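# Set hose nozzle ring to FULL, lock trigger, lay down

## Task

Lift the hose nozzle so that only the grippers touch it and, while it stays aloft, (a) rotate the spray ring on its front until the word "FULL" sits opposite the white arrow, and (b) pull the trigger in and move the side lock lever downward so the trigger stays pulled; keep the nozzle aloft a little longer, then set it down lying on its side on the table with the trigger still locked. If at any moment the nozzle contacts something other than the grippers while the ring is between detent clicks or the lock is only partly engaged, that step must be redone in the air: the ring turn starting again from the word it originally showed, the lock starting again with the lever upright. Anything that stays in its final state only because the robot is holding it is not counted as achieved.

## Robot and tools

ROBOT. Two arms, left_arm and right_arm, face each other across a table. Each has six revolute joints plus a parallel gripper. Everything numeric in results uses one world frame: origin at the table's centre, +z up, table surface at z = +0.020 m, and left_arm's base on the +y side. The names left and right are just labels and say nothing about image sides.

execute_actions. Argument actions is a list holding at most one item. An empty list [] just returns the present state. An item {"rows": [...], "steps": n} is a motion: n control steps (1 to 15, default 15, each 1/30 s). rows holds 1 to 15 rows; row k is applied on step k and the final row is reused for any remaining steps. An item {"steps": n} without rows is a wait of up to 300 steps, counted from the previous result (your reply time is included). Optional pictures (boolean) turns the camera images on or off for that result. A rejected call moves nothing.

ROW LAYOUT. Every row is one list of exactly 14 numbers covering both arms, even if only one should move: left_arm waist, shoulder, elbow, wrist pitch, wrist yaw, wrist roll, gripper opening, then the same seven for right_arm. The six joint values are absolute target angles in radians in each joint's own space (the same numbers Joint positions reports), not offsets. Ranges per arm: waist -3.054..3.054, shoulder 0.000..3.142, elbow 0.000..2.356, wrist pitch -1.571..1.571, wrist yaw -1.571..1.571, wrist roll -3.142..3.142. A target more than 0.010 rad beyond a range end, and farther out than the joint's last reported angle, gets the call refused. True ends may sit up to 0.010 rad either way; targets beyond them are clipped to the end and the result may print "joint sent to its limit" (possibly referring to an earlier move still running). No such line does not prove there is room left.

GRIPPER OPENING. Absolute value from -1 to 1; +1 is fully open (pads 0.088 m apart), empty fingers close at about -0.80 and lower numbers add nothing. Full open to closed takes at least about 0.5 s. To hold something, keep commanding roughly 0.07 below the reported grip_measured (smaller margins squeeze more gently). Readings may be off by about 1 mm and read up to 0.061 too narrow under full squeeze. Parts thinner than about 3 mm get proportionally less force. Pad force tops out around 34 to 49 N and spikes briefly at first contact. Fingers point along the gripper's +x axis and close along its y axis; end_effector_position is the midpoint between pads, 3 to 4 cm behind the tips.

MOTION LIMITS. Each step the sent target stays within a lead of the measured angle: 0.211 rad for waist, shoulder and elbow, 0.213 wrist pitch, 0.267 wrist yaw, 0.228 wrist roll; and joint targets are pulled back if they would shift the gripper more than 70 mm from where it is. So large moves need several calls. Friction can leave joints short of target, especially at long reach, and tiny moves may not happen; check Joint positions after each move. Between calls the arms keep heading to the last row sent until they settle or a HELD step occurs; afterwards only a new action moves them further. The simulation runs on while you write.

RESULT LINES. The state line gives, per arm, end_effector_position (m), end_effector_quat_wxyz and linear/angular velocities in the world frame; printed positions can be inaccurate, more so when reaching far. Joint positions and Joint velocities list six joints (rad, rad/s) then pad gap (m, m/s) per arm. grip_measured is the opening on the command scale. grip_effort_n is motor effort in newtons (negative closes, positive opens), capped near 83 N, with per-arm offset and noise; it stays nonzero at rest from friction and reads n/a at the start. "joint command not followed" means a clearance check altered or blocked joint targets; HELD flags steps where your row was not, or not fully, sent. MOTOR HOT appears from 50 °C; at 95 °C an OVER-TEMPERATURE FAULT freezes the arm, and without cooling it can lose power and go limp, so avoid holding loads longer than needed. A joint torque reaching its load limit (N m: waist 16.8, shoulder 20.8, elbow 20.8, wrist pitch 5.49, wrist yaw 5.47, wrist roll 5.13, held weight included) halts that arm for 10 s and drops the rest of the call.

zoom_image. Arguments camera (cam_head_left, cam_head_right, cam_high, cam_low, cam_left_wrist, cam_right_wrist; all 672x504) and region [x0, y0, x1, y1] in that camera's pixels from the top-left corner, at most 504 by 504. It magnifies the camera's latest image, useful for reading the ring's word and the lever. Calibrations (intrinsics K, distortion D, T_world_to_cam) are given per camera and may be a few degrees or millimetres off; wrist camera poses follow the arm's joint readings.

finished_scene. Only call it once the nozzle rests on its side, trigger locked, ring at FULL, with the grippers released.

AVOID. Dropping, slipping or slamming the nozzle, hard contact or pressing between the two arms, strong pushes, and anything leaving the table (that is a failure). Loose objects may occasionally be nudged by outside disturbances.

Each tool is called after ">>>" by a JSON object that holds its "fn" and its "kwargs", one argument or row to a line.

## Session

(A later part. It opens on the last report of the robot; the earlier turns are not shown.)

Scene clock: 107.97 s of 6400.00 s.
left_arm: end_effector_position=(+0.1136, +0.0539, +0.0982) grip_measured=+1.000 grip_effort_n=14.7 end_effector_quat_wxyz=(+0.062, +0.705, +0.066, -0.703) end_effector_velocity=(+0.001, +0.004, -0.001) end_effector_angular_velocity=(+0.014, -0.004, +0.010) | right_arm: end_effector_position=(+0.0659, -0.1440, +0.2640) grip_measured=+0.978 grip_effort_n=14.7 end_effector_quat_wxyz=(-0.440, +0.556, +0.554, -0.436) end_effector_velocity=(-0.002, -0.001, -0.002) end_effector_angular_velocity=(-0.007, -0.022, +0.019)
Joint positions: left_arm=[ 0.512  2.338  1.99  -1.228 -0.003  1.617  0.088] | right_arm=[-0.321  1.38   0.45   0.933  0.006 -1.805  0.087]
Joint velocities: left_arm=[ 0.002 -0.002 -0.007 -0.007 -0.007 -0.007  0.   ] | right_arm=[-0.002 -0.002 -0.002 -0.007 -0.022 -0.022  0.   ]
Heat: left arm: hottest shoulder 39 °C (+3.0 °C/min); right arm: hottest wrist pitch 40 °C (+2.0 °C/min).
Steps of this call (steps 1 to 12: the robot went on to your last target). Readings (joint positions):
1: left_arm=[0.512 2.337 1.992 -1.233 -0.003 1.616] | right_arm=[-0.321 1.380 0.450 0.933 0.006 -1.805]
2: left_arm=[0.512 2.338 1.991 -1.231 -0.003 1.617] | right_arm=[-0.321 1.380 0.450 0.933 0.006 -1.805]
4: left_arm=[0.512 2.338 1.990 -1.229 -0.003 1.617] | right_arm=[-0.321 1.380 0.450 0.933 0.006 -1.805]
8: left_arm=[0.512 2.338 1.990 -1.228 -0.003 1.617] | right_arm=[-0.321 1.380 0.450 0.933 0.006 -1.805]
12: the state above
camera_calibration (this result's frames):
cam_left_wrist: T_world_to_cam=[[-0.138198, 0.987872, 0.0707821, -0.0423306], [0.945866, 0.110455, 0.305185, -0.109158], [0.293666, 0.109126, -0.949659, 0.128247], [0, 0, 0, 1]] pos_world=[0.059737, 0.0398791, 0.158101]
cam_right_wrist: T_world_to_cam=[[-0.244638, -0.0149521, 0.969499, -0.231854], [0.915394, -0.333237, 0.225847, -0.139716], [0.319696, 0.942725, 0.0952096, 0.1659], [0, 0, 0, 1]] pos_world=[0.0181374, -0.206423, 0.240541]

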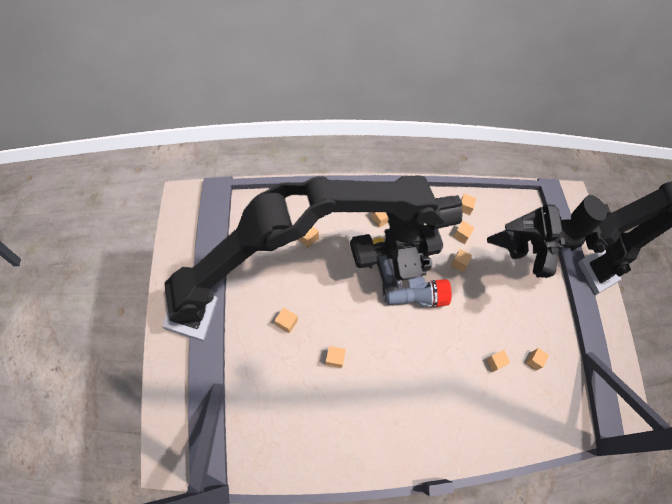

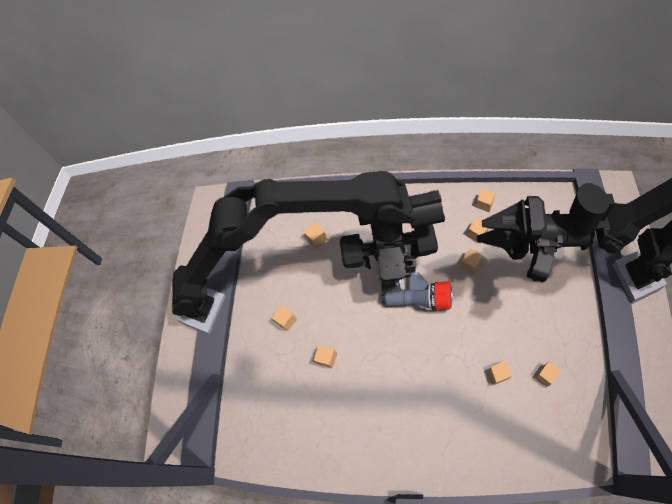

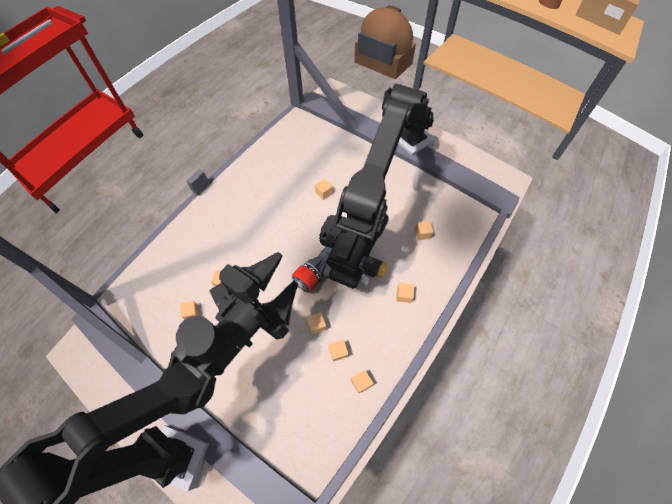

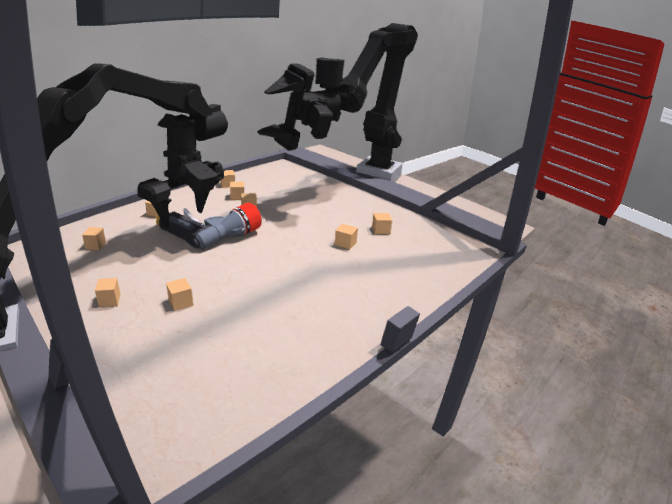

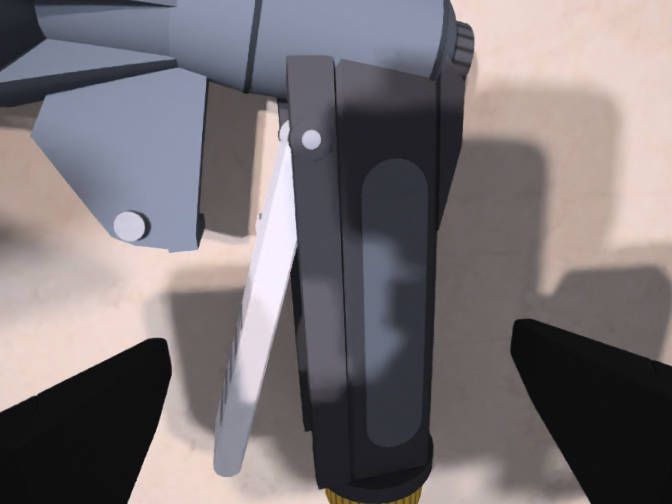

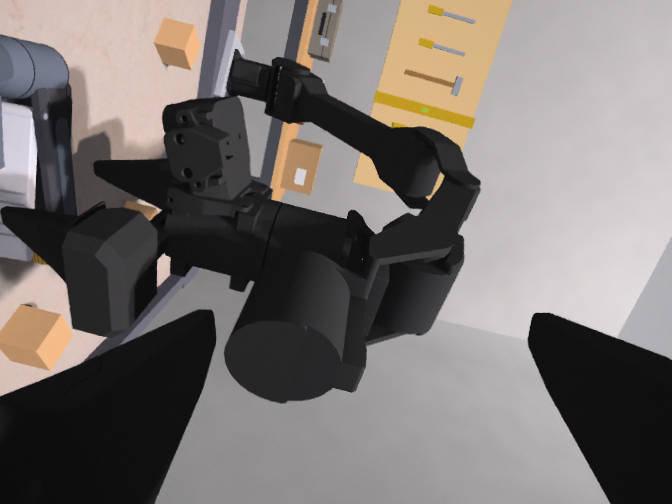

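>>> {"fn": "execute_actions", "kwargs": {
  "actions": [
    {"rows": [[0.513,2.352,1.982,-1.219,0,1.623,1.0,-0.323,1.390,0.437,0.935,0,-1.800,1.0],[0.513,2.355,1.978,-1.212,0,1.623,1.0,-0.323,1.390,0.437,0.935,0,-1.800,1.0],[0.513,2.358,1.974,-1.205,0,1.623,1.0,-0.323,1.390,0.437,0.935,0,-1.800,1.0],[0.513,2.361,1.970,-1.197,0,1.623,1.0,-0.323,1.390,0.437,0.935,0,-1.800,1.0],[0.513,2.364,1.965,-1.189,0,1.623,1.0,-0.323,1.390,0.437,0.935,0,-1.800,1.0],[0.513,2.367,1.960,-1.181,0,1.623,1.0,-0.323,1.390,0.437,0.935,0,-1.800,1.0],[0.513,2.370,1.955,-1.173,0,1.623,1.0,-0.323,1.390,0.437,0.935,0,-1.800,1.0],[0.513,2.372,1.950,-1.165,0,1.623,1.0,-0.323,1.390,0.437,0.935,0,-1.800,1.0],[0.513,2.374,1.945,-1.157,0,1.623,1.0,-0.323,1.390,0.437,0.935,0,-1.800,1.0],[0.513,2.376,1.940,-1.149,0,1.623,0.95,-0.323,1.390,0.437,0.935,0,-1.800,1.0],[0.513,2.378,1.936,-1.142,0,1.623,0.90,-0.323,1.390,0.437,0.935,0,-1.800,1.0],[0.513,2.380,1.932,-1.136,0,1.623,0.85,-0.323,1.390,0.437,0.935,0,-1.800,1.0],[0.513,2.382,1.929,-1.131,0,1.623,0.80,-0.323,1.390,0.437,0.935,0,-1.800,1.0],[0.513,2.384,1.926,-1.126,0,1.623,0.75,-0.323,1.390,0.437,0.935,0,-1.800,1.0],[0.513,2.385,1.924,-1.123,0,1.623,0.70,-0.323,1.390,0.437,0.935,0,-1.800,1.0]], "steps": 15}
  ],
  "pictures": false
}}

>>> {"fn": "execute_actions", "kwargs": {
  "actions": [
    {"rows": [[0.513,2.385,1.924,-1.123,0,1.623,0.66,-0.323,1.390,0.437,0.935,0,-1.800,1.0],[0.513,2.385,1.924,-1.123,0,1.623,0.62,-0.323,1.390,0.437,0.935,0,-1.800,1.0],[0.513,2.385,1.924,-1.123,0,1.623,0.58,-0.323,1.390,0.437,0.935,0,-1.800,1.0],[0.513,2.385,1.924,-1.123,0,1.623,0.54,-0.323,1.390,0.437,0.935,0,-1.800,1.0],[0.513,2.385,1.924,-1.123,0,1.623,0.50,-0.323,1.390,0.437,0.935,0,-1.800,1.0]], "steps": 14}
  ]
}}

Scene clock: 119.93 s of 6400.00 s.
left_arm: end_effector_position=(+0.1146, +0.0499, +0.0716) grip_measured=+0.808 grip_effort_n=-18.8 end_effector_quat_wxyz=(+0.065, +0.705, +0.064, -0.703) end_effector_velocity=(-0.002, -0.000, -0.047) end_effector_angular_velocity=(+0.013, -0.004, +0.015) | right_arm: end_effector_position=(+0.0659, -0.1440, +0.2640) grip_measured=+0.978 grip_effort_n=14.2 end_effector_quat_wxyz=(-0.440, +0.555, +0.554, -0.437) end_effector_velocity=(-0.002, -0.001, -0.004) end_effector_angular_velocity=(-0.012, -0.007, +0.010)
Joint positions: left_arm=[ 0.512  2.369  1.937 -1.137 -0.003  1.617  0.079] | right_arm=[-0.321  1.38   0.45   0.933  0.006 -1.805  0.087]
Joint velocities: left_arm=[-0.007  0.051 -0.1    0.139 -0.007 -0.022 -0.066] | right_arm=[ 0.002 -0.002 -0.007 -0.007 -0.007 -0.007 -0.   ]
Heat: left arm: hottest shoulder 41 °C (+4.0 °C/min); right arm: hottest wrist pitch 41 °C (+2.0 °C/min).
Steps of this call (steps 1 to 15: the robot went on to your last target; steps 16 to 90: nothing new was sent; then 8.47 s passed at rest; steps 91 to 105: all 15 steps of this action). Readings (joint positions):
91: left_arm=[0.512 2.338 1.990 -1.226 -0.003 1.617] | right_arm=[-0.321 1.380 0.450 0.933 0.006 -1.805]
92: left_arm=[0.512 2.338 1.989 -1.223 -0.003 1.617] | right_arm=[-0.321 1.380 0.450 0.933 0.006 -1.805]
94: left_arm=[0.512 2.340 1.985 -1.212 -0.003 1.617] | right_arm=[-0.321 1.380 0.450 0.933 0.006 -1.805]
98: left_arm=[0.512 2.349 1.969 -1.184 -0.003 1.617] | right_arm=[-0.321 1.380 0.450 0.933 0.006 -1.805]
105: the state above

Scene clock: 120.40 s of 6400.00 s.
left_arm: end_effector_position=(+0.1147, +0.0495, +0.0683) grip_measured=+0.506 grip_effort_n=-18.8 end_effector_quat_wxyz=(+0.065, +0.705, +0.063, -0.703) end_effector_velocity=(+0.000, -0.001, +0.000) end_effector_angular_velocity=(-0.006, -0.009, +0.005) | right_arm: end_effector_position=(+0.0659, -0.1440, +0.2640) grip_measured=+0.978 grip_effort_n=14.2 end_effector_quat_wxyz=(-0.440, +0.555, +0.554, -0.437) end_effector_velocity=(-0.000, -0.001, -0.002) end_effector_angular_velocity=(-0.007, -0.007, +0.005)
Joint positions: left_arm=[ 0.512  2.373  1.931 -1.126 -0.003  1.617  0.064] | right_arm=[-0.321  1.38   0.45   0.933  0.006 -1.805  0.087]
Joint velocities: left_arm=[-0.002 -0.002 -0.002  0.007 -0.007 -0.007 -0.002] | right_arm=[-0.002 -0.002 -0.002 -0.007 -0.007 -0.007 -0.   ]
Heat: left arm: hottest shoulder 41 °C (+4.0 °C/min); right arm: hottest wrist pitch 41 °C (+2.0 °C/min).
Steps of this call (steps 1 to 14: all 14 steps of this action). Readings (joint positions):
1: left_arm=[0.512 2.370 1.934 -1.133 -0.003 1.617] | right_arm=[-0.321 1.380 0.450 0.933 0.006 -1.805]
2: left_arm=[0.512 2.372 1.933 -1.131 -0.003 1.617] | right_arm=[-0.321 1.380 0.450 0.933 0.006 -1.805]
4: left_arm=[0.512 2.373 1.931 -1.128 -0.003 1.617] | right_arm=[-0.321 1.380 0.450 0.933 0.006 -1.805]
8: left_arm=[0.512 2.373 1.931 -1.126 -0.003 1.617] | right_arm=[-0.321 1.380 0.450 0.933 0.006 -1.805]
14: the state above
camera_calibration (this result's frames):
cam_left_wrist: T_world_to_cam=[[-0.13832, 0.988393, 0.0628211, -0.0352192], [0.945311, 0.11284, 0.30603, -0.100631], [0.295389, 0.101715, -0.949947, 0.100239], [0, 0, 0, 1]] pos_world=[0.0606463, 0.0359697, 0.12823]
cam_right_wrist: T_world_to_cam=[[-0.244269, -0.0149539, 0.969592, -0.231903], [0.915481, -0.333236, 0.225497, -0.139629], [0.319731, 0.942725, 0.0950891, 0.165929], [0, 0, 0, 1]] pos_world=[0.0181285, -0.206423, 0.240559]

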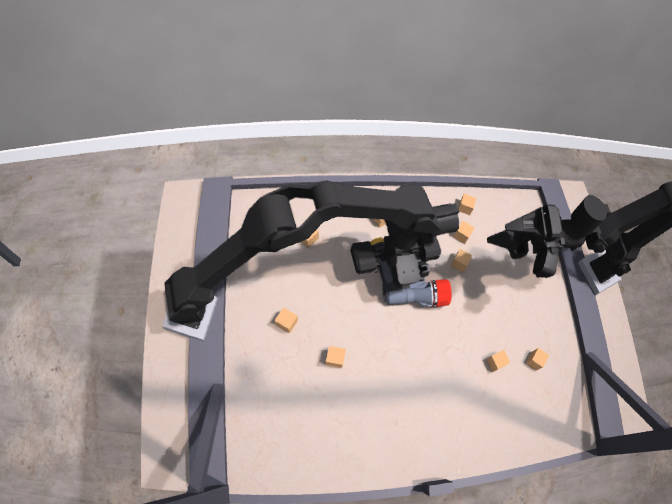

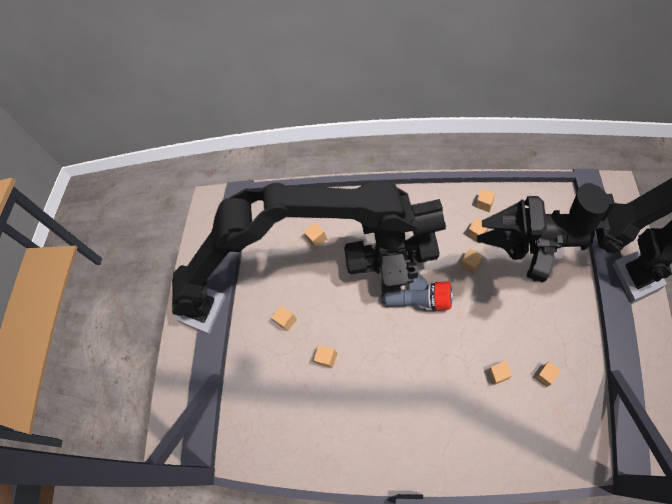

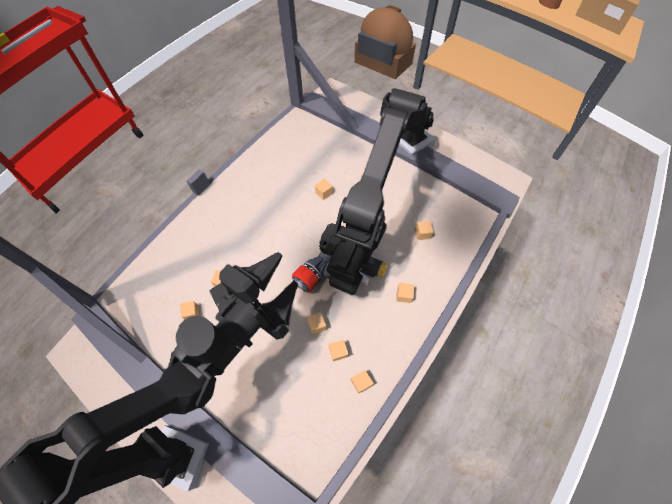

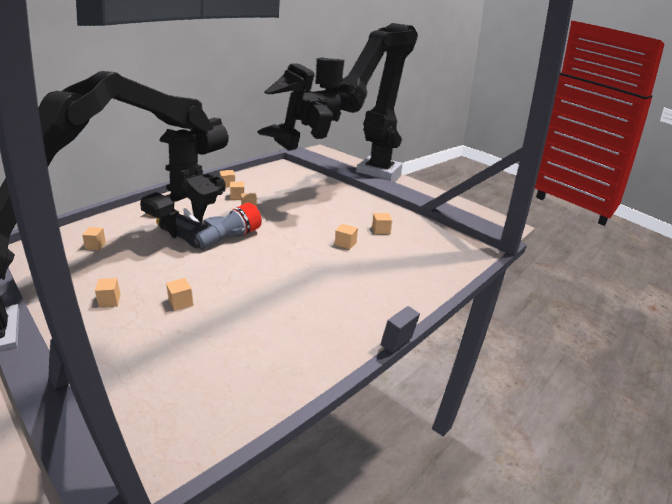

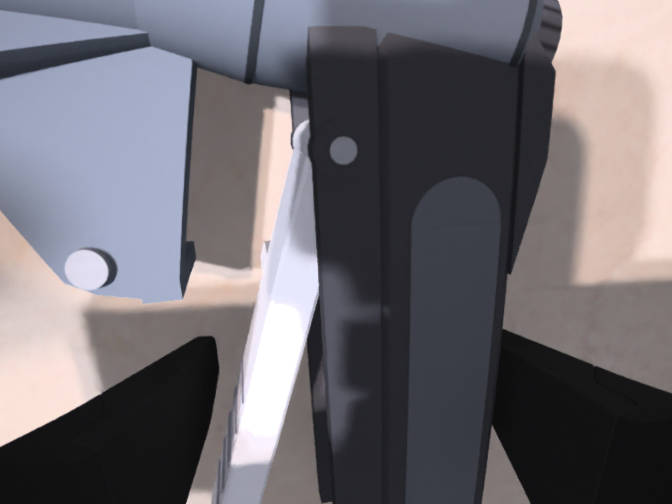

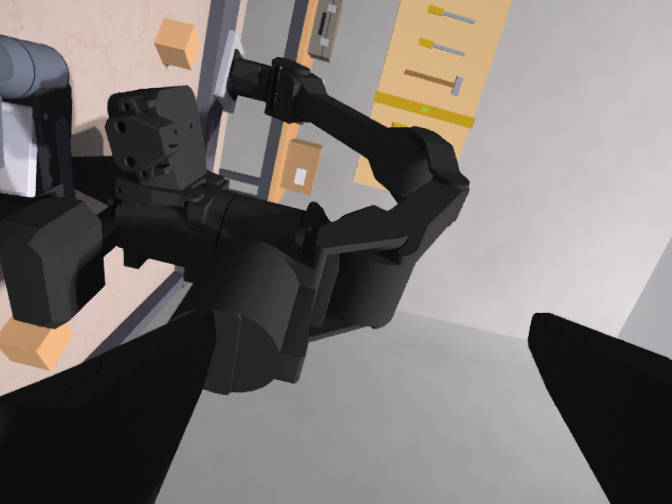

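>>> {"fn": "execute_actions", "kwargs": {
  "actions": [
    {"rows": [[0.513,2.376,1.924,-1.123,0,1.623,0.47,-0.323,1.390,0.437,0.935,0,-1.800,1.0],[0.513,2.368,1.924,-1.123,0,1.623,0.43,-0.323,1.390,0.437,0.935,0,-1.800,1.0],[0.513,2.361,1.924,-1.123,0,1.623,0.40,-0.323,1.390,0.437,0.935,0,-1.800,1.0],[0.513,2.356,1.924,-1.123,0,1.623,0.37,-0.323,1.390,0.437,0.935,0,-1.800,1.0],[0.513,2.354,1.920,-1.121,0,1.623,0.35,-0.323,1.390,0.437,0.935,0,-1.800,1.0],[0.513,2.352,1.916,-1.120,0,1.623,0.33,-0.323,1.390,0.437,0.935,0,-1.800,1.0],[0.513,2.349,1.913,-1.118,0,1.623,0.31,-0.323,1.390,0.437,0.935,0,-1.800,1.0],[0.513,2.347,1.909,-1.116,0,1.623,0.29,-0.323,1.390,0.437,0.935,0,-1.800,1.0],[0.513,2.345,1.905,-1.115,0,1.623,0.27,-0.323,1.390,0.437,0.935,0,-1.800,1.0],[0.513,2.343,1.901,-1.113,0,1.623,0.25,-0.323,1.390,0.437,0.935,0,-1.800,1.0],[0.513,2.341,1.897,-1.111,0,1.623,0.23,-0.323,1.390,0.437,0.935,0,-1.800,1.0],[0.513,2.339,1.893,-1.110,0,1.623,0.21,-0.323,1.390,0.437,0.935,0,-1.800,1.0],[0.513,2.336,1.890,-1.108,0,1.623,0.19,-0.323,1.390,0.437,0.935,0,-1.800,1.0],[0.513,2.334,1.886,-1.107,0,1.623,0.17,-0.323,1.390,0.437,0.935,0,-1.800,1.0],[0.513,2.332,1.882,-1.105,0,1.623,0.15,-0.323,1.390,0.437,0.935,0,-1.800,1.0]], "steps": 15}
  ],
  "pictures": false
}}

>>> {"fn": "execute_actions", "kwargs": {
  "actions": [
    {"rows": [[0.513,2.330,1.878,-1.103,0,1.623,0.13,-0.323,1.390,0.437,0.935,0,-1.800,1.0],[0.513,2.328,1.874,-1.102,0,1.623,0.11,-0.323,1.390,0.437,0.935,0,-1.800,1.0],[0.513,2.326,1.871,-1.100,0,1.623,0.09,-0.323,1.390,0.437,0.935,0,-1.800,1.0],[0.513,2.323,1.867,-1.098,0,1.623,0.07,-0.323,1.390,0.437,0.935,0,-1.800,1.0],[0.513,2.321,1.863,-1.097,0,1.623,0.05,-0.323,1.390,0.437,0.935,0,-1.800,1.0],[0.513,2.319,1.859,-1.095,0,1.623,0.03,-0.323,1.390,0.437,0.935,0,-1.800,1.0],[0.513,2.317,1.855,-1.093,0,1.623,0.01,-0.323,1.390,0.437,0.935,0,-1.800,1.0],[0.513,2.315,1.851,-1.092,0,1.623,-0.01,-0.323,1.390,0.437,0.935,0,-1.800,1.0],[0.513,2.312,1.848,-1.090,0,1.623,-0.03,-0.323,1.390,0.437,0.935,0,-1.800,1.0],[0.513,2.310,1.844,-1.088,0,1.623,-0.05,-0.323,1.390,0.437,0.935,0,-1.800,1.0],[0.513,2.308,1.840,-1.087,0,1.623,-0.07,-0.323,1.390,0.437,0.935,0,-1.800,1.0],[0.513,2.306,1.837,-1.086,0,1.623,-0.10,-0.323,1.390,0.437,0.935,0,-1.800,1.0],[0.513,2.306,1.837,-1.086,0,1.623,-0.14,-0.323,1.390,0.437,0.935,0,-1.800,1.0],[0.513,2.306,1.837,-1.086,0,1.623,-0.19,-0.323,1.390,0.437,0.935,0,-1.800,1.0],[0.513,2.306,1.837,-1.086,0,1.623,-0.25,-0.323,1.390,0.437,0.935,0,-1.800,1.0]], "steps": 15}
  ]
}}

Scene clock: 134.03 s of 6400.00 s.
left_arm: end_effector_position=(+0.1139, +0.0529, +0.0676) grip_measured=+0.203 grip_effort_n=-39.3 end_effector_quat_wxyz=(+0.066, +0.706, +0.063, -0.703) end_effector_velocity=(-0.002, +0.016, +0.001) end_effector_angular_velocity=(+0.009, -0.005, +0.024) | right_arm: end_effector_position=(+0.0659, -0.1440, +0.2640) grip_measured=+0.978 grip_effort_n=14.7 end_effector_quat_wxyz=(-0.440, +0.555, +0.554, -0.437) end_effector_velocity=(+0.002, -0.001, -0.003) end_effector_angular_velocity=(-0.017, -0.022, -0.010)
Joint positions: left_arm=[ 0.512  2.356  1.898 -1.108 -0.003  1.618  0.049] | right_arm=[-0.321  1.38   0.45   0.933  0.006 -1.805  0.087]
Joint velocities: left_arm=[ 0.002 -0.066 -0.11   0.037 -0.007 -0.022 -0.029] | right_arm=[-0.002 -0.007 -0.002 -0.022  0.007 -0.022 -0.   ]
Heat: left arm: hottest shoulder 43 °C (+6.1 °C/min); right arm: hottest wrist pitch 41 °C (+2.0 °C/min).
Steps of this call (steps 1 to 15: the robot went on to your last target; steps 16 to 90: nothing new was sent; then 10.13 s passed at rest; steps 91 to 105: all 15 steps of this action). Readings (joint positions):
91: left_arm=[0.512 2.373 1.931 -1.126 -0.003 1.617] | right_arm=[-0.321 1.380 0.450 0.933 0.006 -1.805]
92: left_arm=[0.512 2.373 1.931 -1.126 -0.003 1.617] | right_arm=[-0.321 1.380 0.450 0.933 0.006 -1.805]
94: left_arm=[0.512 2.373 1.931 -1.126 -0.003 1.617] | right_arm=[-0.321 1.380 0.450 0.933 0.006 -1.805]
98: left_arm=[0.512 2.371 1.923 -1.120 -0.003 1.618] | right_arm=[-0.321 1.380 0.450 0.933 0.006 -1.805]
105: the state above

Scene clock: 134.53 s of 6400.00 s.
left_arm: end_effector_position=(+0.1129, +0.0599, +0.0679) grip_measured=-0.075 grip_effort_n=-83.5 end_effector_quat_wxyz=(+0.066, +0.706, +0.063, -0.703) end_effector_velocity=(-0.001, +0.002, -0.000) end_effector_angular_velocity=(-0.005, -0.009, +0.005) | right_arm: end_effector_position=(+0.0659, -0.1440, +0.2640) grip_measured=+0.978 grip_effort_n=14.7 end_effector_quat_wxyz=(-0.440, +0.555, +0.554, -0.437) end_effector_velocity=(-0.000, -0.000, -0.003) end_effector_angular_velocity=(-0.012, -0.007, +0.005)
Joint positions: left_arm=[ 0.513  2.326  1.847 -1.088 -0.003  1.618  0.035] | right_arm=[-0.321  1.38   0.45   0.933  0.006 -1.805  0.087]
Joint velocities: left_arm=[-0.002 -0.017 -0.032  0.022 -0.007 -0.007 -0.   ] | right_arm=[-0.002  0.002 -0.002 -0.007 -0.007 -0.007 -0.   ]
Heat: left arm: hottest shoulder 43 °C (+6.0 °C/min); right arm: hottest wrist pitch 41 °C (+2.0 °C/min).
Steps of this call (steps 1 to 15: all 15 steps of this action). Readings (joint positions):
1: left_arm=[0.512 2.354 1.895 -1.106 -0.003 1.618] | right_arm=[-0.321 1.380 0.450 0.933 0.006 -1.805]
2: left_arm=[0.512 2.352 1.891 -1.105 -0.003 1.618] | right_arm=[-0.321 1.380 0.450 0.933 0.006 -1.805]
4: left_arm=[0.512 2.348 1.884 -1.102 -0.003 1.618] | right_arm=[-0.321 1.380 0.450 0.933 0.006 -1.805]
8: left_arm=[0.513 2.340 1.868 -1.096 -0.003 1.618] | right_arm=[-0.321 1.380 0.450 0.933 0.006 -1.805]
15: the state above
camera_calibration (this result's frames):
cam_left_wrist: T_world_to_cam=[[-0.139467, 0.988304, 0.0616848, -0.0454969], [0.945101, 0.114262, 0.306151, -0.100132], [0.295521, 0.100996, -0.949983, 0.0993548], [0, 0, 0, 1]] pos_world=[0.0589282, 0.0463716, 0.127847]
cam_right_wrist: T_world_to_cam=[[-0.244269, -0.0149539, 0.969592, -0.231903], [0.915481, -0.333236, 0.225497, -0.139629], [0.319731, 0.942725, 0.0950891, 0.165929], [0, 0, 0, 1]] pos_world=[0.0181285, -0.206423, 0.240559]

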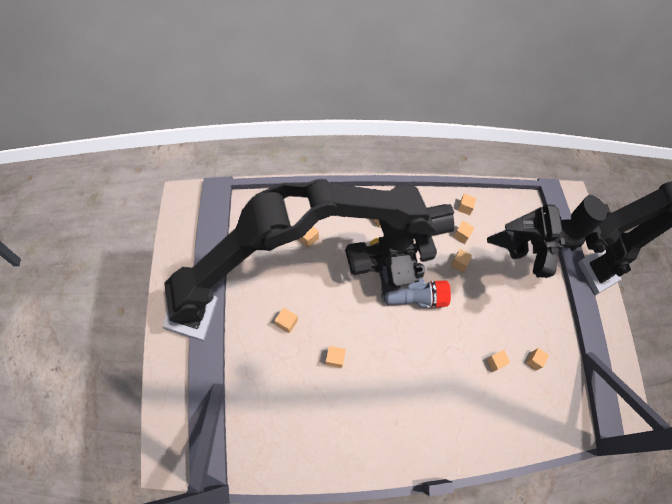

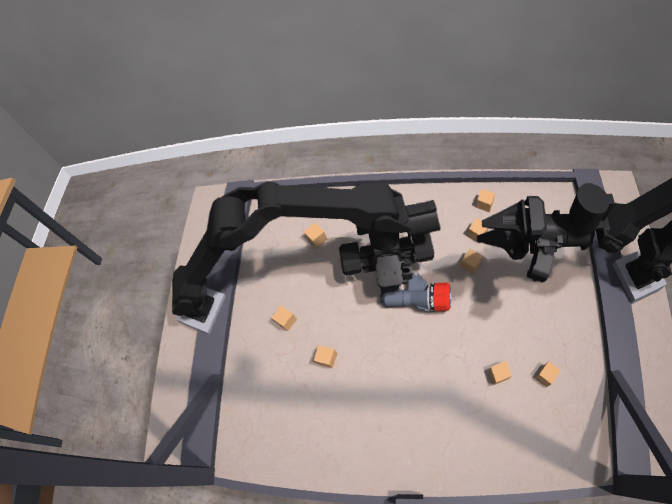

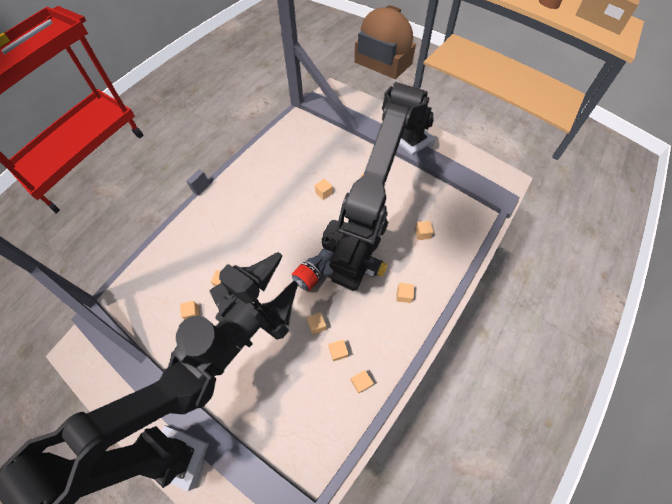

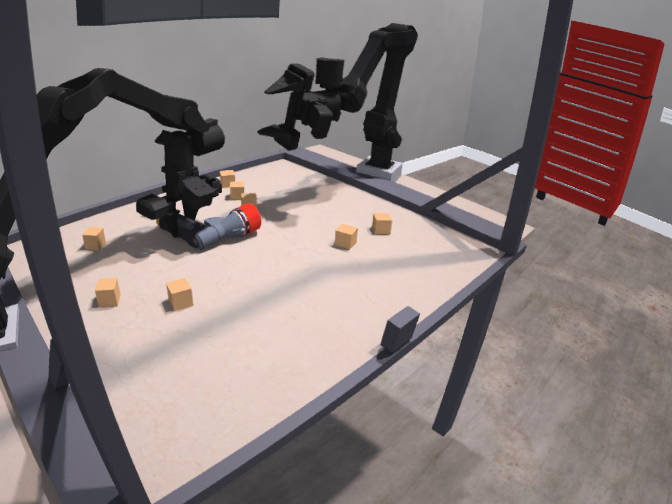

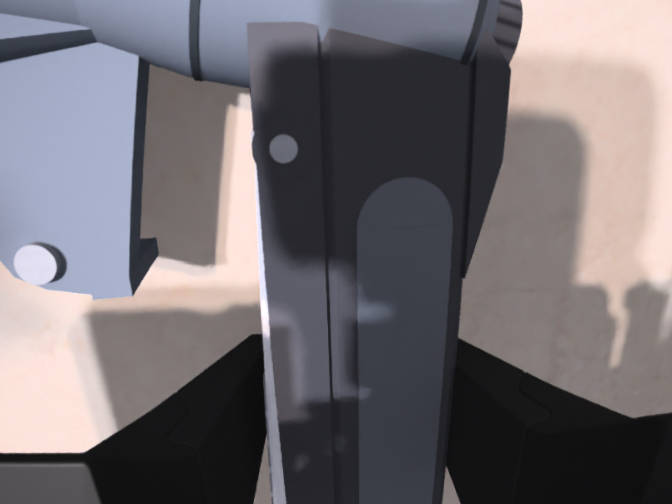

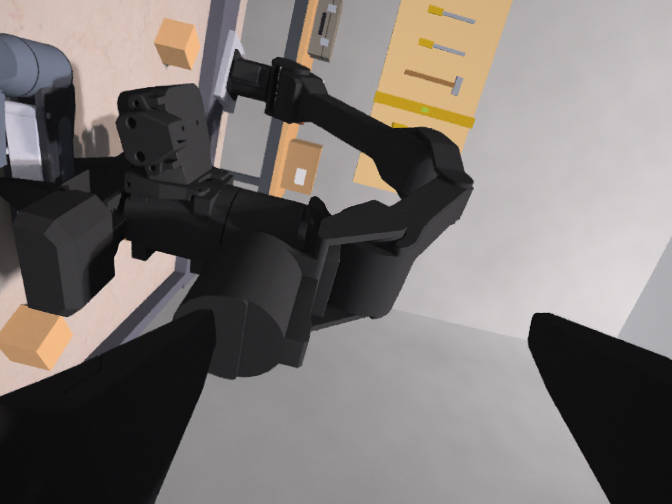

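>>> {"fn": "execute_actions", "kwargs": {
  "actions": [
    {"rows": [[0.513,2.304,1.846,-1.088,0,1.623,-0.25,-0.323,1.390,0.437,0.935,0,-1.800,1.0],[0.513,2.302,1.854,-1.090,0,1.623,-0.25,-0.323,1.390,0.437,0.935,0,-1.800,1.0],[0.513,2.300,1.860,-1.092,0,1.623,-0.25,-0.323,1.390,0.437,0.935,0,-1.800,1.0],[0.513,2.298,1.865,-1.095,0,1.623,-0.25,-0.323,1.390,0.437,0.935,0,-1.800,1.0],[0.513,2.296,1.869,-1.099,0,1.623,-0.25,-0.323,1.390,0.437,0.935,0,-1.800,1.0],[0.513,2.294,1.873,-1.104,0,1.623,-0.25,-0.323,1.390,0.437,0.935,0,-1.800,1.0],[0.513,2.292,1.877,-1.110,0,1.623,-0.25,-0.323,1.390,0.437,0.935,0,-1.800,1.0],[0.513,2.290,1.881,-1.116,0,1.623,-0.25,-0.323,1.390,0.437,0.935,0,-1.800,1.0],[0.513,2.288,1.885,-1.122,0,1.623,-0.25,-0.323,1.390,0.437,0.935,0,-1.800,1.0],[0.513,2.286,1.889,-1.128,0,1.623,-0.25,-0.323,1.390,0.437,0.935,0,-1.800,1.0],[0.513,2.284,1.893,-1.134,0,1.623,-0.25,-0.323,1.390,0.437,0.935,0,-1.800,1.0],[0.513,2.282,1.897,-1.140,0,1.623,-0.25,-0.323,1.390,0.437,0.935,0,-1.800,1.0],[0.513,2.280,1.901,-1.146,0,1.623,-0.25,-0.323,1.390,0.437,0.935,0,-1.800,1.0],[0.513,2.278,1.905,-1.152,0,1.623,-0.25,-0.323,1.390,0.437,0.935,0,-1.800,1.0],[0.513,2.276,1.909,-1.158,0,1.623,-0.25,-0.323,1.390,0.437,0.935,0,-1.800,1.0]], "steps": 15}
  ],
  "pictures": false
}}

>>> {"fn": "execute_actions", "kwargs": {
  "actions": [
    {"steps": 15}
  ]
}}

Scene clock: 152.13 s of 6400.00 s.
left_arm: end_effector_position=(+0.1125, +0.0611, +0.0821) grip_measured=-0.075 grip_effort_n=-83.5 end_effector_quat_wxyz=(+0.064, +0.705, +0.065, -0.703) end_effector_velocity=(+0.002, +0.002, +0.063) end_effector_angular_velocity=(-0.012, -0.025, +0.005) | right_arm: end_effector_position=(+0.0659, -0.1440, +0.2640) grip_measured=+0.978 grip_effort_n=14.7 end_effector_quat_wxyz=(-0.440, +0.555, +0.554, -0.437) end_effector_velocity=(+0.000, -0.001, -0.005) end_effector_angular_velocity=(-0.022, -0.022, -0.005)
Joint positions: left_arm=[ 0.513  2.314  1.883 -1.143 -0.003  1.618  0.035] | right_arm=[-0.321  1.38   0.45   0.933  0.006 -1.805  0.087]
Joint velocities: left_arm=[-0.002 -0.076  0.125 -0.183 -0.022 -0.007 -0.003] | right_arm=[ 0.002 -0.002 -0.002 -0.022  0.007 -0.022 -0.   ]
Heat: left arm: hottest shoulder 49 °C (+13.1 °C/min); right arm: hottest wrist pitch 41 °C (+1.0 °C/min).
Steps of this call (steps 1 to 15: the robot went on to your last target; steps 16 to 90: nothing new was sent; then 14.10 s passed at rest; steps 91 to 105: all 15 steps of this action). Readings (joint positions):
91: left_arm=[0.513 2.325 1.845 -1.086 -0.003 1.618] | right_arm=[-0.321 1.380 0.450 0.933 0.006 -1.805]
92: left_arm=[0.513 2.325 1.845 -1.086 -0.003 1.618] | right_arm=[-0.321 1.380 0.450 0.933 0.006 -1.805]
94: left_arm=[0.513 2.325 1.847 -1.087 -0.003 1.618] | right_arm=[-0.321 1.380 0.450 0.933 0.006 -1.805]
98: left_arm=[0.513 2.324 1.858 -1.102 -0.003 1.618] | right_arm=[-0.321 1.380 0.450 0.933 0.006 -1.805]
105: the state above

Scene clock: 152.63 s of 6400.00 s.
left_arm: end_effector_position=(+0.1127, +0.0603, +0.0893) grip_measured=-0.080 grip_effort_n=-83.5 end_effector_quat_wxyz=(+0.067, +0.705, +0.062, -0.703) end_effector_velocity=(+0.002, +0.001, +0.002) end_effector_angular_velocity=(+0.007, -0.021, +0.020) | right_arm: end_effector_position=(+0.0659, -0.1440, +0.2640) grip_measured=+0.978 grip_effort_n=14.7 end_effector_quat_wxyz=(-0.440, +0.555, +0.554, -0.437) end_effector_velocity=(-0.004, -0.001, -0.002) end_effector_angular_velocity=(-0.007, -0.007, +0.024)
Joint positions: left_arm=[ 0.513  2.303  1.894 -1.155 -0.003  1.618  0.035] | right_arm=[-0.321  1.38   0.45   0.933  0.006 -1.805  0.087]
Joint velocities: left_arm=[-0.002 -0.002  0.002 -0.007 -0.022 -0.022  0.   ] | right_arm=[ 0.002 -0.002 -0.002 -0.007 -0.022 -0.007 -0.   ]
Heat: left arm: hottest shoulder 49 °C (+13.0 °C/min); right arm: hottest wrist pitch 41 °C (+1.0 °C/min).
Steps of this call (steps 1 to 15: the robot went on to your last target). Readings (joint positions):
1: left_arm=[0.513 2.311 1.886 -1.147 -0.003 1.618] | right_arm=[-0.321 1.380 0.450 0.933 0.006 -1.805]
2: left_arm=[0.513 2.309 1.889 -1.150 -0.003 1.618] | right_arm=[-0.321 1.380 0.450 0.933 0.006 -1.805]
4: left_arm=[0.513 2.305 1.893 -1.153 -0.003 1.618] | right_arm=[-0.321 1.380 0.450 0.933 0.006 -1.805]
8: left_arm=[0.513 2.303 1.894 -1.155 -0.003 1.618] | right_arm=[-0.321 1.380 0.450 0.933 0.006 -1.805]
15: the state above
camera_calibration (this result's frames):
cam_left_wrist: T_world_to_cam=[[-0.139073, 0.988503, 0.0593422, -0.0470311], [0.945212, 0.114632, 0.305669, -0.106507], [0.295352, 0.0986012, -0.950287, 0.119838], [0, 0, 0, 1]] pos_world=[0.0587369, 0.0468834, 0.149227]
cam_right_wrist: T_world_to_cam=[[-0.244269, -0.0149539, 0.969592, -0.231903], [0.915481, -0.333236, 0.225497, -0.139629], [0.319731, 0.942725, 0.0950891, 0.165929], [0, 0, 0, 1]] pos_world=[0.0181285, -0.206423, 0.240559]

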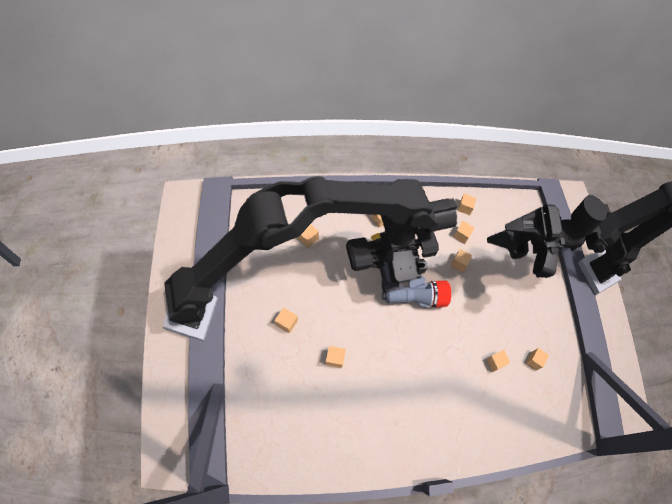

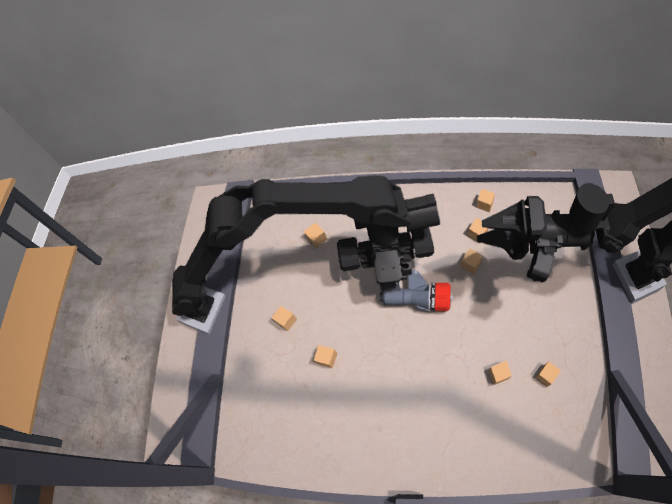

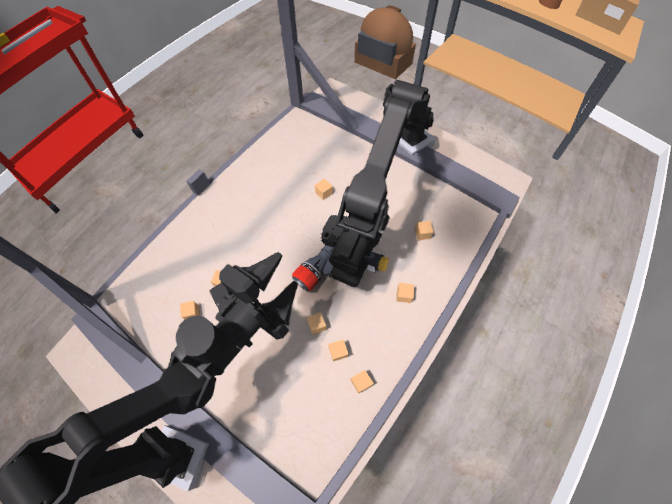

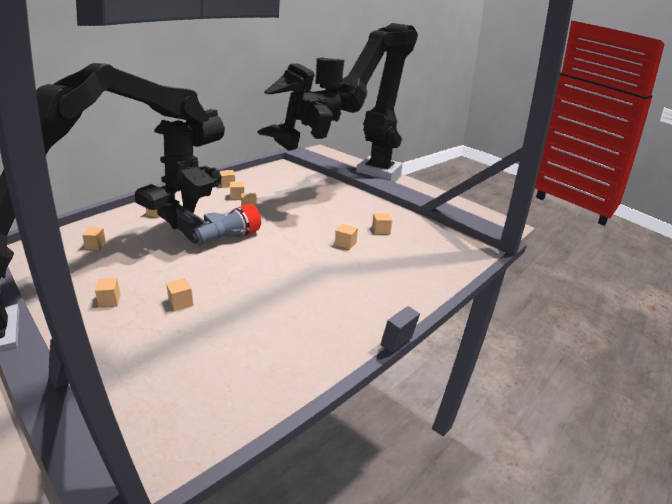

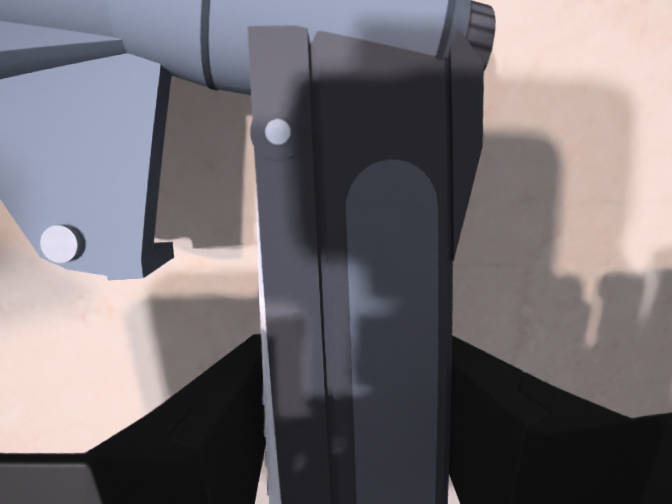

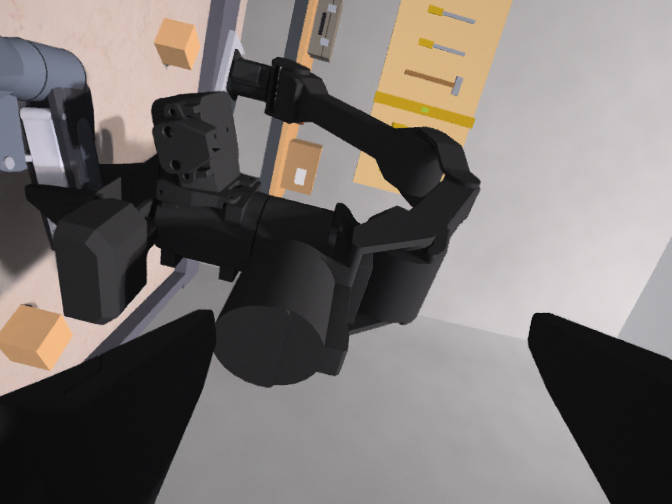

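>>> {"fn": "execute_actions", "kwargs": {
  "actions": [
    {"rows": [[0.513,2.290,1.900,-1.152,0,1.623,-0.25,-0.323,1.390,0.437,0.935,0,-1.800,1.0],[0.513,2.300,1.892,-1.148,0,1.623,-0.25,-0.323,1.390,0.437,0.935,0,-1.800,1.0],[0.513,2.306,1.887,-1.143,0,1.623,-0.25,-0.323,1.390,0.437,0.935,0,-1.800,1.0],[0.513,2.309,1.883,-1.138,0,1.623,-0.25,-0.323,1.390,0.437,0.935,0,-1.800,1.0],[0.513,2.311,1.879,-1.133,0,1.623,-0.25,-0.323,1.390,0.437,0.935,0,-1.800,1.0],[0.513,2.313,1.875,-1.128,0,1.623,-0.25,-0.323,1.390,0.437,0.935,0,-1.800,1.0],[0.513,2.315,1.871,-1.123,0,1.623,-0.25,-0.323,1.390,0.437,0.935,0,-1.800,1.0],[0.513,2.317,1.867,-1.118,0,1.623,-0.25,-0.323,1.390,0.437,0.935,0,-1.800,1.0],[0.513,2.319,1.863,-1.113,0,1.623,-0.25,-0.323,1.390,0.437,0.935,0,-1.800,1.0],[0.513,2.321,1.859,-1.108,0,1.623,-0.25,-0.323,1.390,0.437,0.935,0,-1.800,1.0],[0.513,2.323,1.855,-1.103,0,1.623,-0.25,-0.323,1.390,0.437,0.935,0,-1.800,1.0],[0.513,2.325,1.851,-1.098,0,1.623,-0.25,-0.323,1.390,0.437,0.935,0,-1.800,1.0],[0.513,2.327,1.848,-1.093,0,1.623,-0.25,-0.323,1.390,0.437,0.935,0,-1.800,1.0],[0.513,2.329,1.845,-1.089,0,1.623,-0.25,-0.323,1.390,0.437,0.935,0,-1.800,1.0],[0.513,2.331,1.842,-1.085,0,1.623,-0.25,-0.323,1.390,0.437,0.935,0,-1.800,1.0]], "steps": 15}
  ],
  "pictures": false
}}

>>> {"fn": "execute_actions", "kwargs": {
  "actions": [
    {"steps": 10}
  ]
}}

Scene clock: 178.93 s of 6400.00 s.
left_arm: end_effector_position=(+0.1132, +0.0582, +0.0769) grip_measured=-0.080 grip_effort_n=-83.5 end_effector_quat_wxyz=(+0.071, +0.706, +0.058, -0.702) end_effector_velocity=(-0.001, +0.002, -0.050) end_effector_angular_velocity=(+0.029, +0.015, +0.010) | right_arm: end_effector_position=(+0.0659, -0.1440, +0.2640) grip_measured=+0.978 grip_effort_n=14.2 end_effector_quat_wxyz=(-0.440, +0.555, +0.554, -0.437) end_effector_velocity=(-0.000, -0.001, -0.002) end_effector_angular_velocity=(-0.007, +0.007, +0.005)
Joint positions: left_arm=[ 0.513  2.311  1.857 -1.097 -0.003  1.619  0.035] | right_arm=[-0.321  1.38   0.45   0.933  0.006 -1.805  0.087]
Joint velocities: left_arm=[ 0.002  0.066 -0.09   0.125  0.007 -0.007 -0.   ] | right_arm=[-0.002 -0.002 -0.002 -0.007 -0.007  0.007 -0.   ]
Heat: left arm: hottest shoulder 56 °C (+15.0 °C/min); right arm: hottest wrist pitch 42 °C (+1.0 °C/min). Fold the left arm in close to its base before you think long.
MOTOR HOT: a motor of the left arm reached 50 °C. Now the hottest motor of the left arm, joint 2 (shoulder), reports 56 °C. The temperature limit of the motors' drives, at which the controller stops that arm, is 95 °C. To cool a motor, set the load down, stop pushing, or move to a pose that needs little force.
Steps of this call (steps 1 to 15: the robot went on to your last target; steps 16 to 90: nothing new was sent; then 22.80 s passed at rest; steps 91 to 105: all 15 steps of this action). Readings (joint positions):
91: left_arm=[0.513 2.303 1.894 -1.155 -0.003 1.618] | right_arm=[-0.321 1.380 0.450 0.933 0.006 -1.805]
92: left_arm=[0.513 2.303 1.894 -1.155 -0.003 1.618] | right_arm=[-0.321 1.380 0.450 0.933 0.006 -1.805]
94: left_arm=[0.513 2.303 1.892 -1.151 -0.003 1.618] | right_arm=[-0.321 1.380 0.450 0.933 0.006 -1.805]
98: left_arm=[0.513 2.304 1.880 -1.132 -0.003 1.618] | right_arm=[-0.321 1.380 0.450 0.933 0.006 -1.805]
105: the state above

Scene clock: 179.27 s of 6400.00 s.
left_arm: end_effector_position=(+0.1138, +0.0586, +0.0717) grip_measured=-0.080 grip_effort_n=-83.5 end_effector_quat_wxyz=(+0.070, +0.706, +0.060, -0.702) end_effector_velocity=(-0.004, -0.002, +0.000) end_effector_angular_velocity=(-0.009, +0.006, +0.015) | right_arm: end_effector_position=(+0.0659, -0.1440, +0.2640) grip_measured=+0.978 grip_effort_n=14.2 end_effector_quat_wxyz=(-0.440, +0.555, +0.554, -0.437) end_effector_velocity=(-0.000, -0.001, -0.007) end_effector_angular_velocity=(-0.027, +0.007, +0.005)
Joint positions: left_arm=[ 0.515  2.319  1.849 -1.086 -0.003  1.619  0.035] | right_arm=[-0.321  1.38   0.45   0.933  0.006 -1.805  0.087]
Joint velocities: left_arm=[-0.007 -0.002 -0.002  0.007  0.007 -0.022 -0.   ] | right_arm=[-0.002 -0.002 -0.007 -0.022 -0.007  0.007  0.   ]
Heat: left arm: hottest shoulder 56 °C (+15.2 °C/min); right arm: hottest wrist pitch 42 °C (+1.0 °C/min). Fold the left arm in close to its base before you think long.
MOTOR HOT: still on. Now the hottest motor of the left arm, joint 2 (shoulder), reports 56 °C; a drive's own limit is 95 °C.
Steps of this call (steps 1 to 10: the robot went on to your last target). Readings (joint positions):
1: left_arm=[0.514 2.313 1.854 -1.094 -0.003 1.619] | right_arm=[-0.321 1.380 0.450 0.933 0.006 -1.805]
2: left_arm=[0.514 2.315 1.852 -1.091 -0.003 1.619] | right_arm=[-0.321 1.380 0.450 0.933 0.006 -1.805]
4: left_arm=[0.515 2.318 1.850 -1.087 -0.003 1.619] | right_arm=[-0.321 1.380 0.450 0.933 0.006 -1.805]
8: left_arm=[0.515 2.319 1.849 -1.086 -0.003 1.619] | right_arm=[-0.321 1.380 0.450 0.933 0.006 -1.805]
10: the state above
camera_calibration (this result's frames):
cam_left_wrist: T_world_to_cam=[[-0.140315, 0.988812, 0.0506188, -0.0434288], [0.944463, 0.118328, 0.306574, -0.102168], [0.297155, 0.0908244, -0.9505, 0.103223], [0, 0, 0, 1]] pos_world=[0.0597269, 0.045657, 0.131633]
cam_right_wrist: T_world_to_cam=[[-0.244269, -0.0149539, 0.969592, -0.231903], [0.915481, -0.333236, 0.225497, -0.139629], [0.319731, 0.942725, 0.0950891, 0.165929], [0, 0, 0, 1]] pos_world=[0.0181285, -0.206423, 0.240559]

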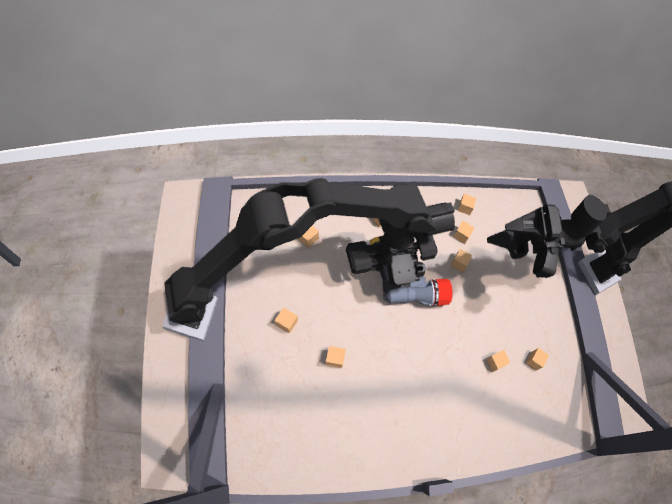

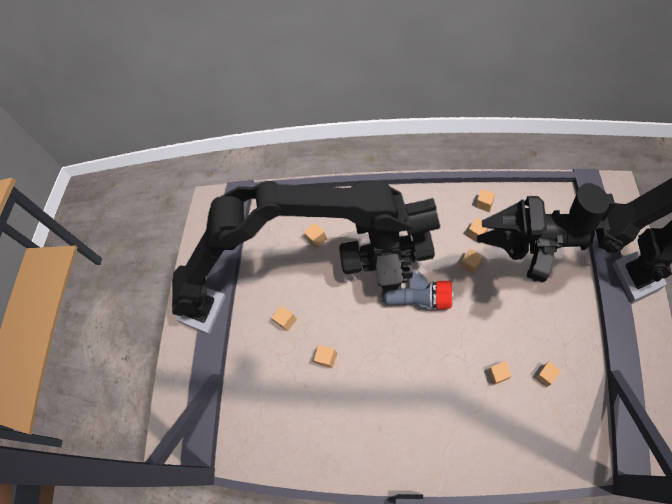

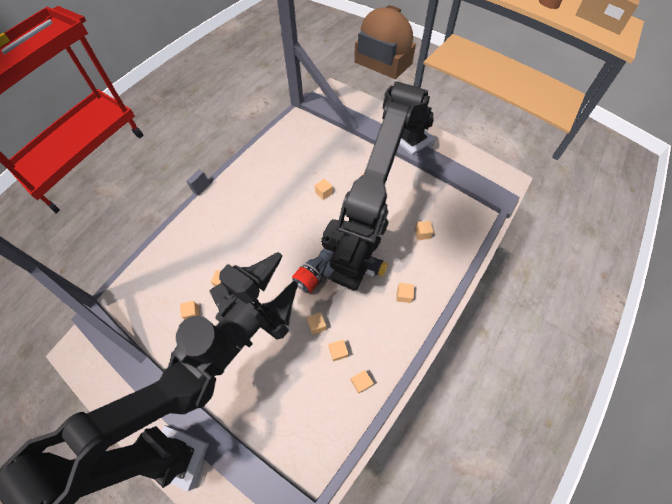

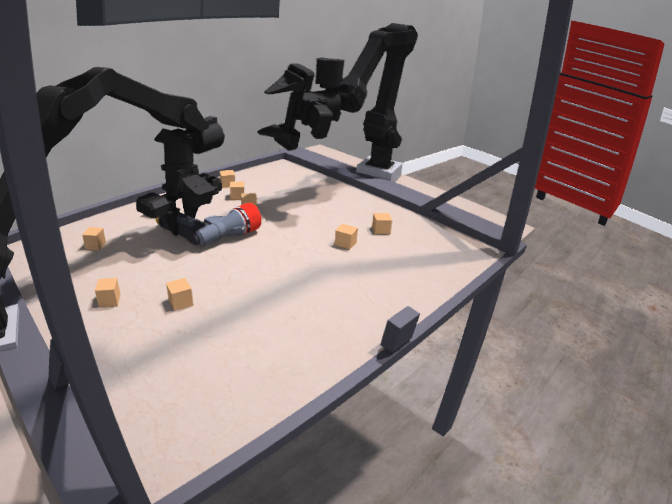

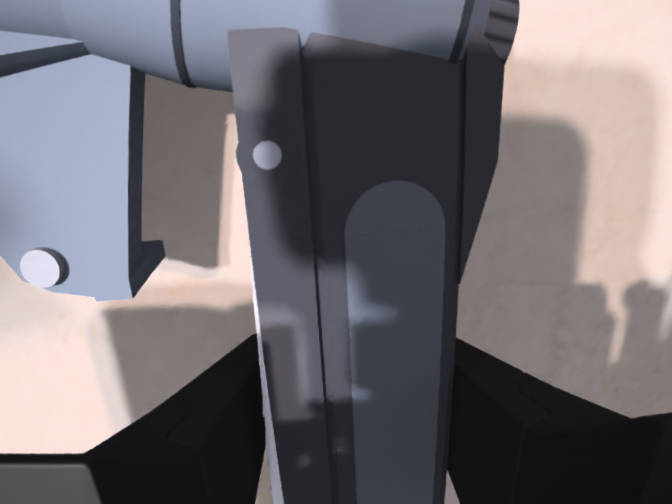

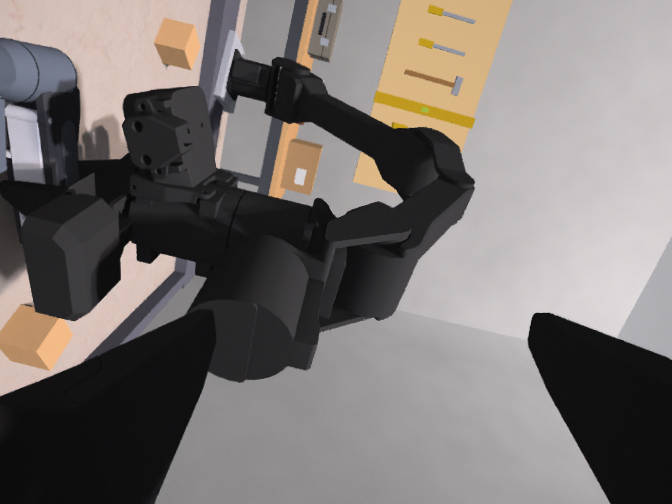

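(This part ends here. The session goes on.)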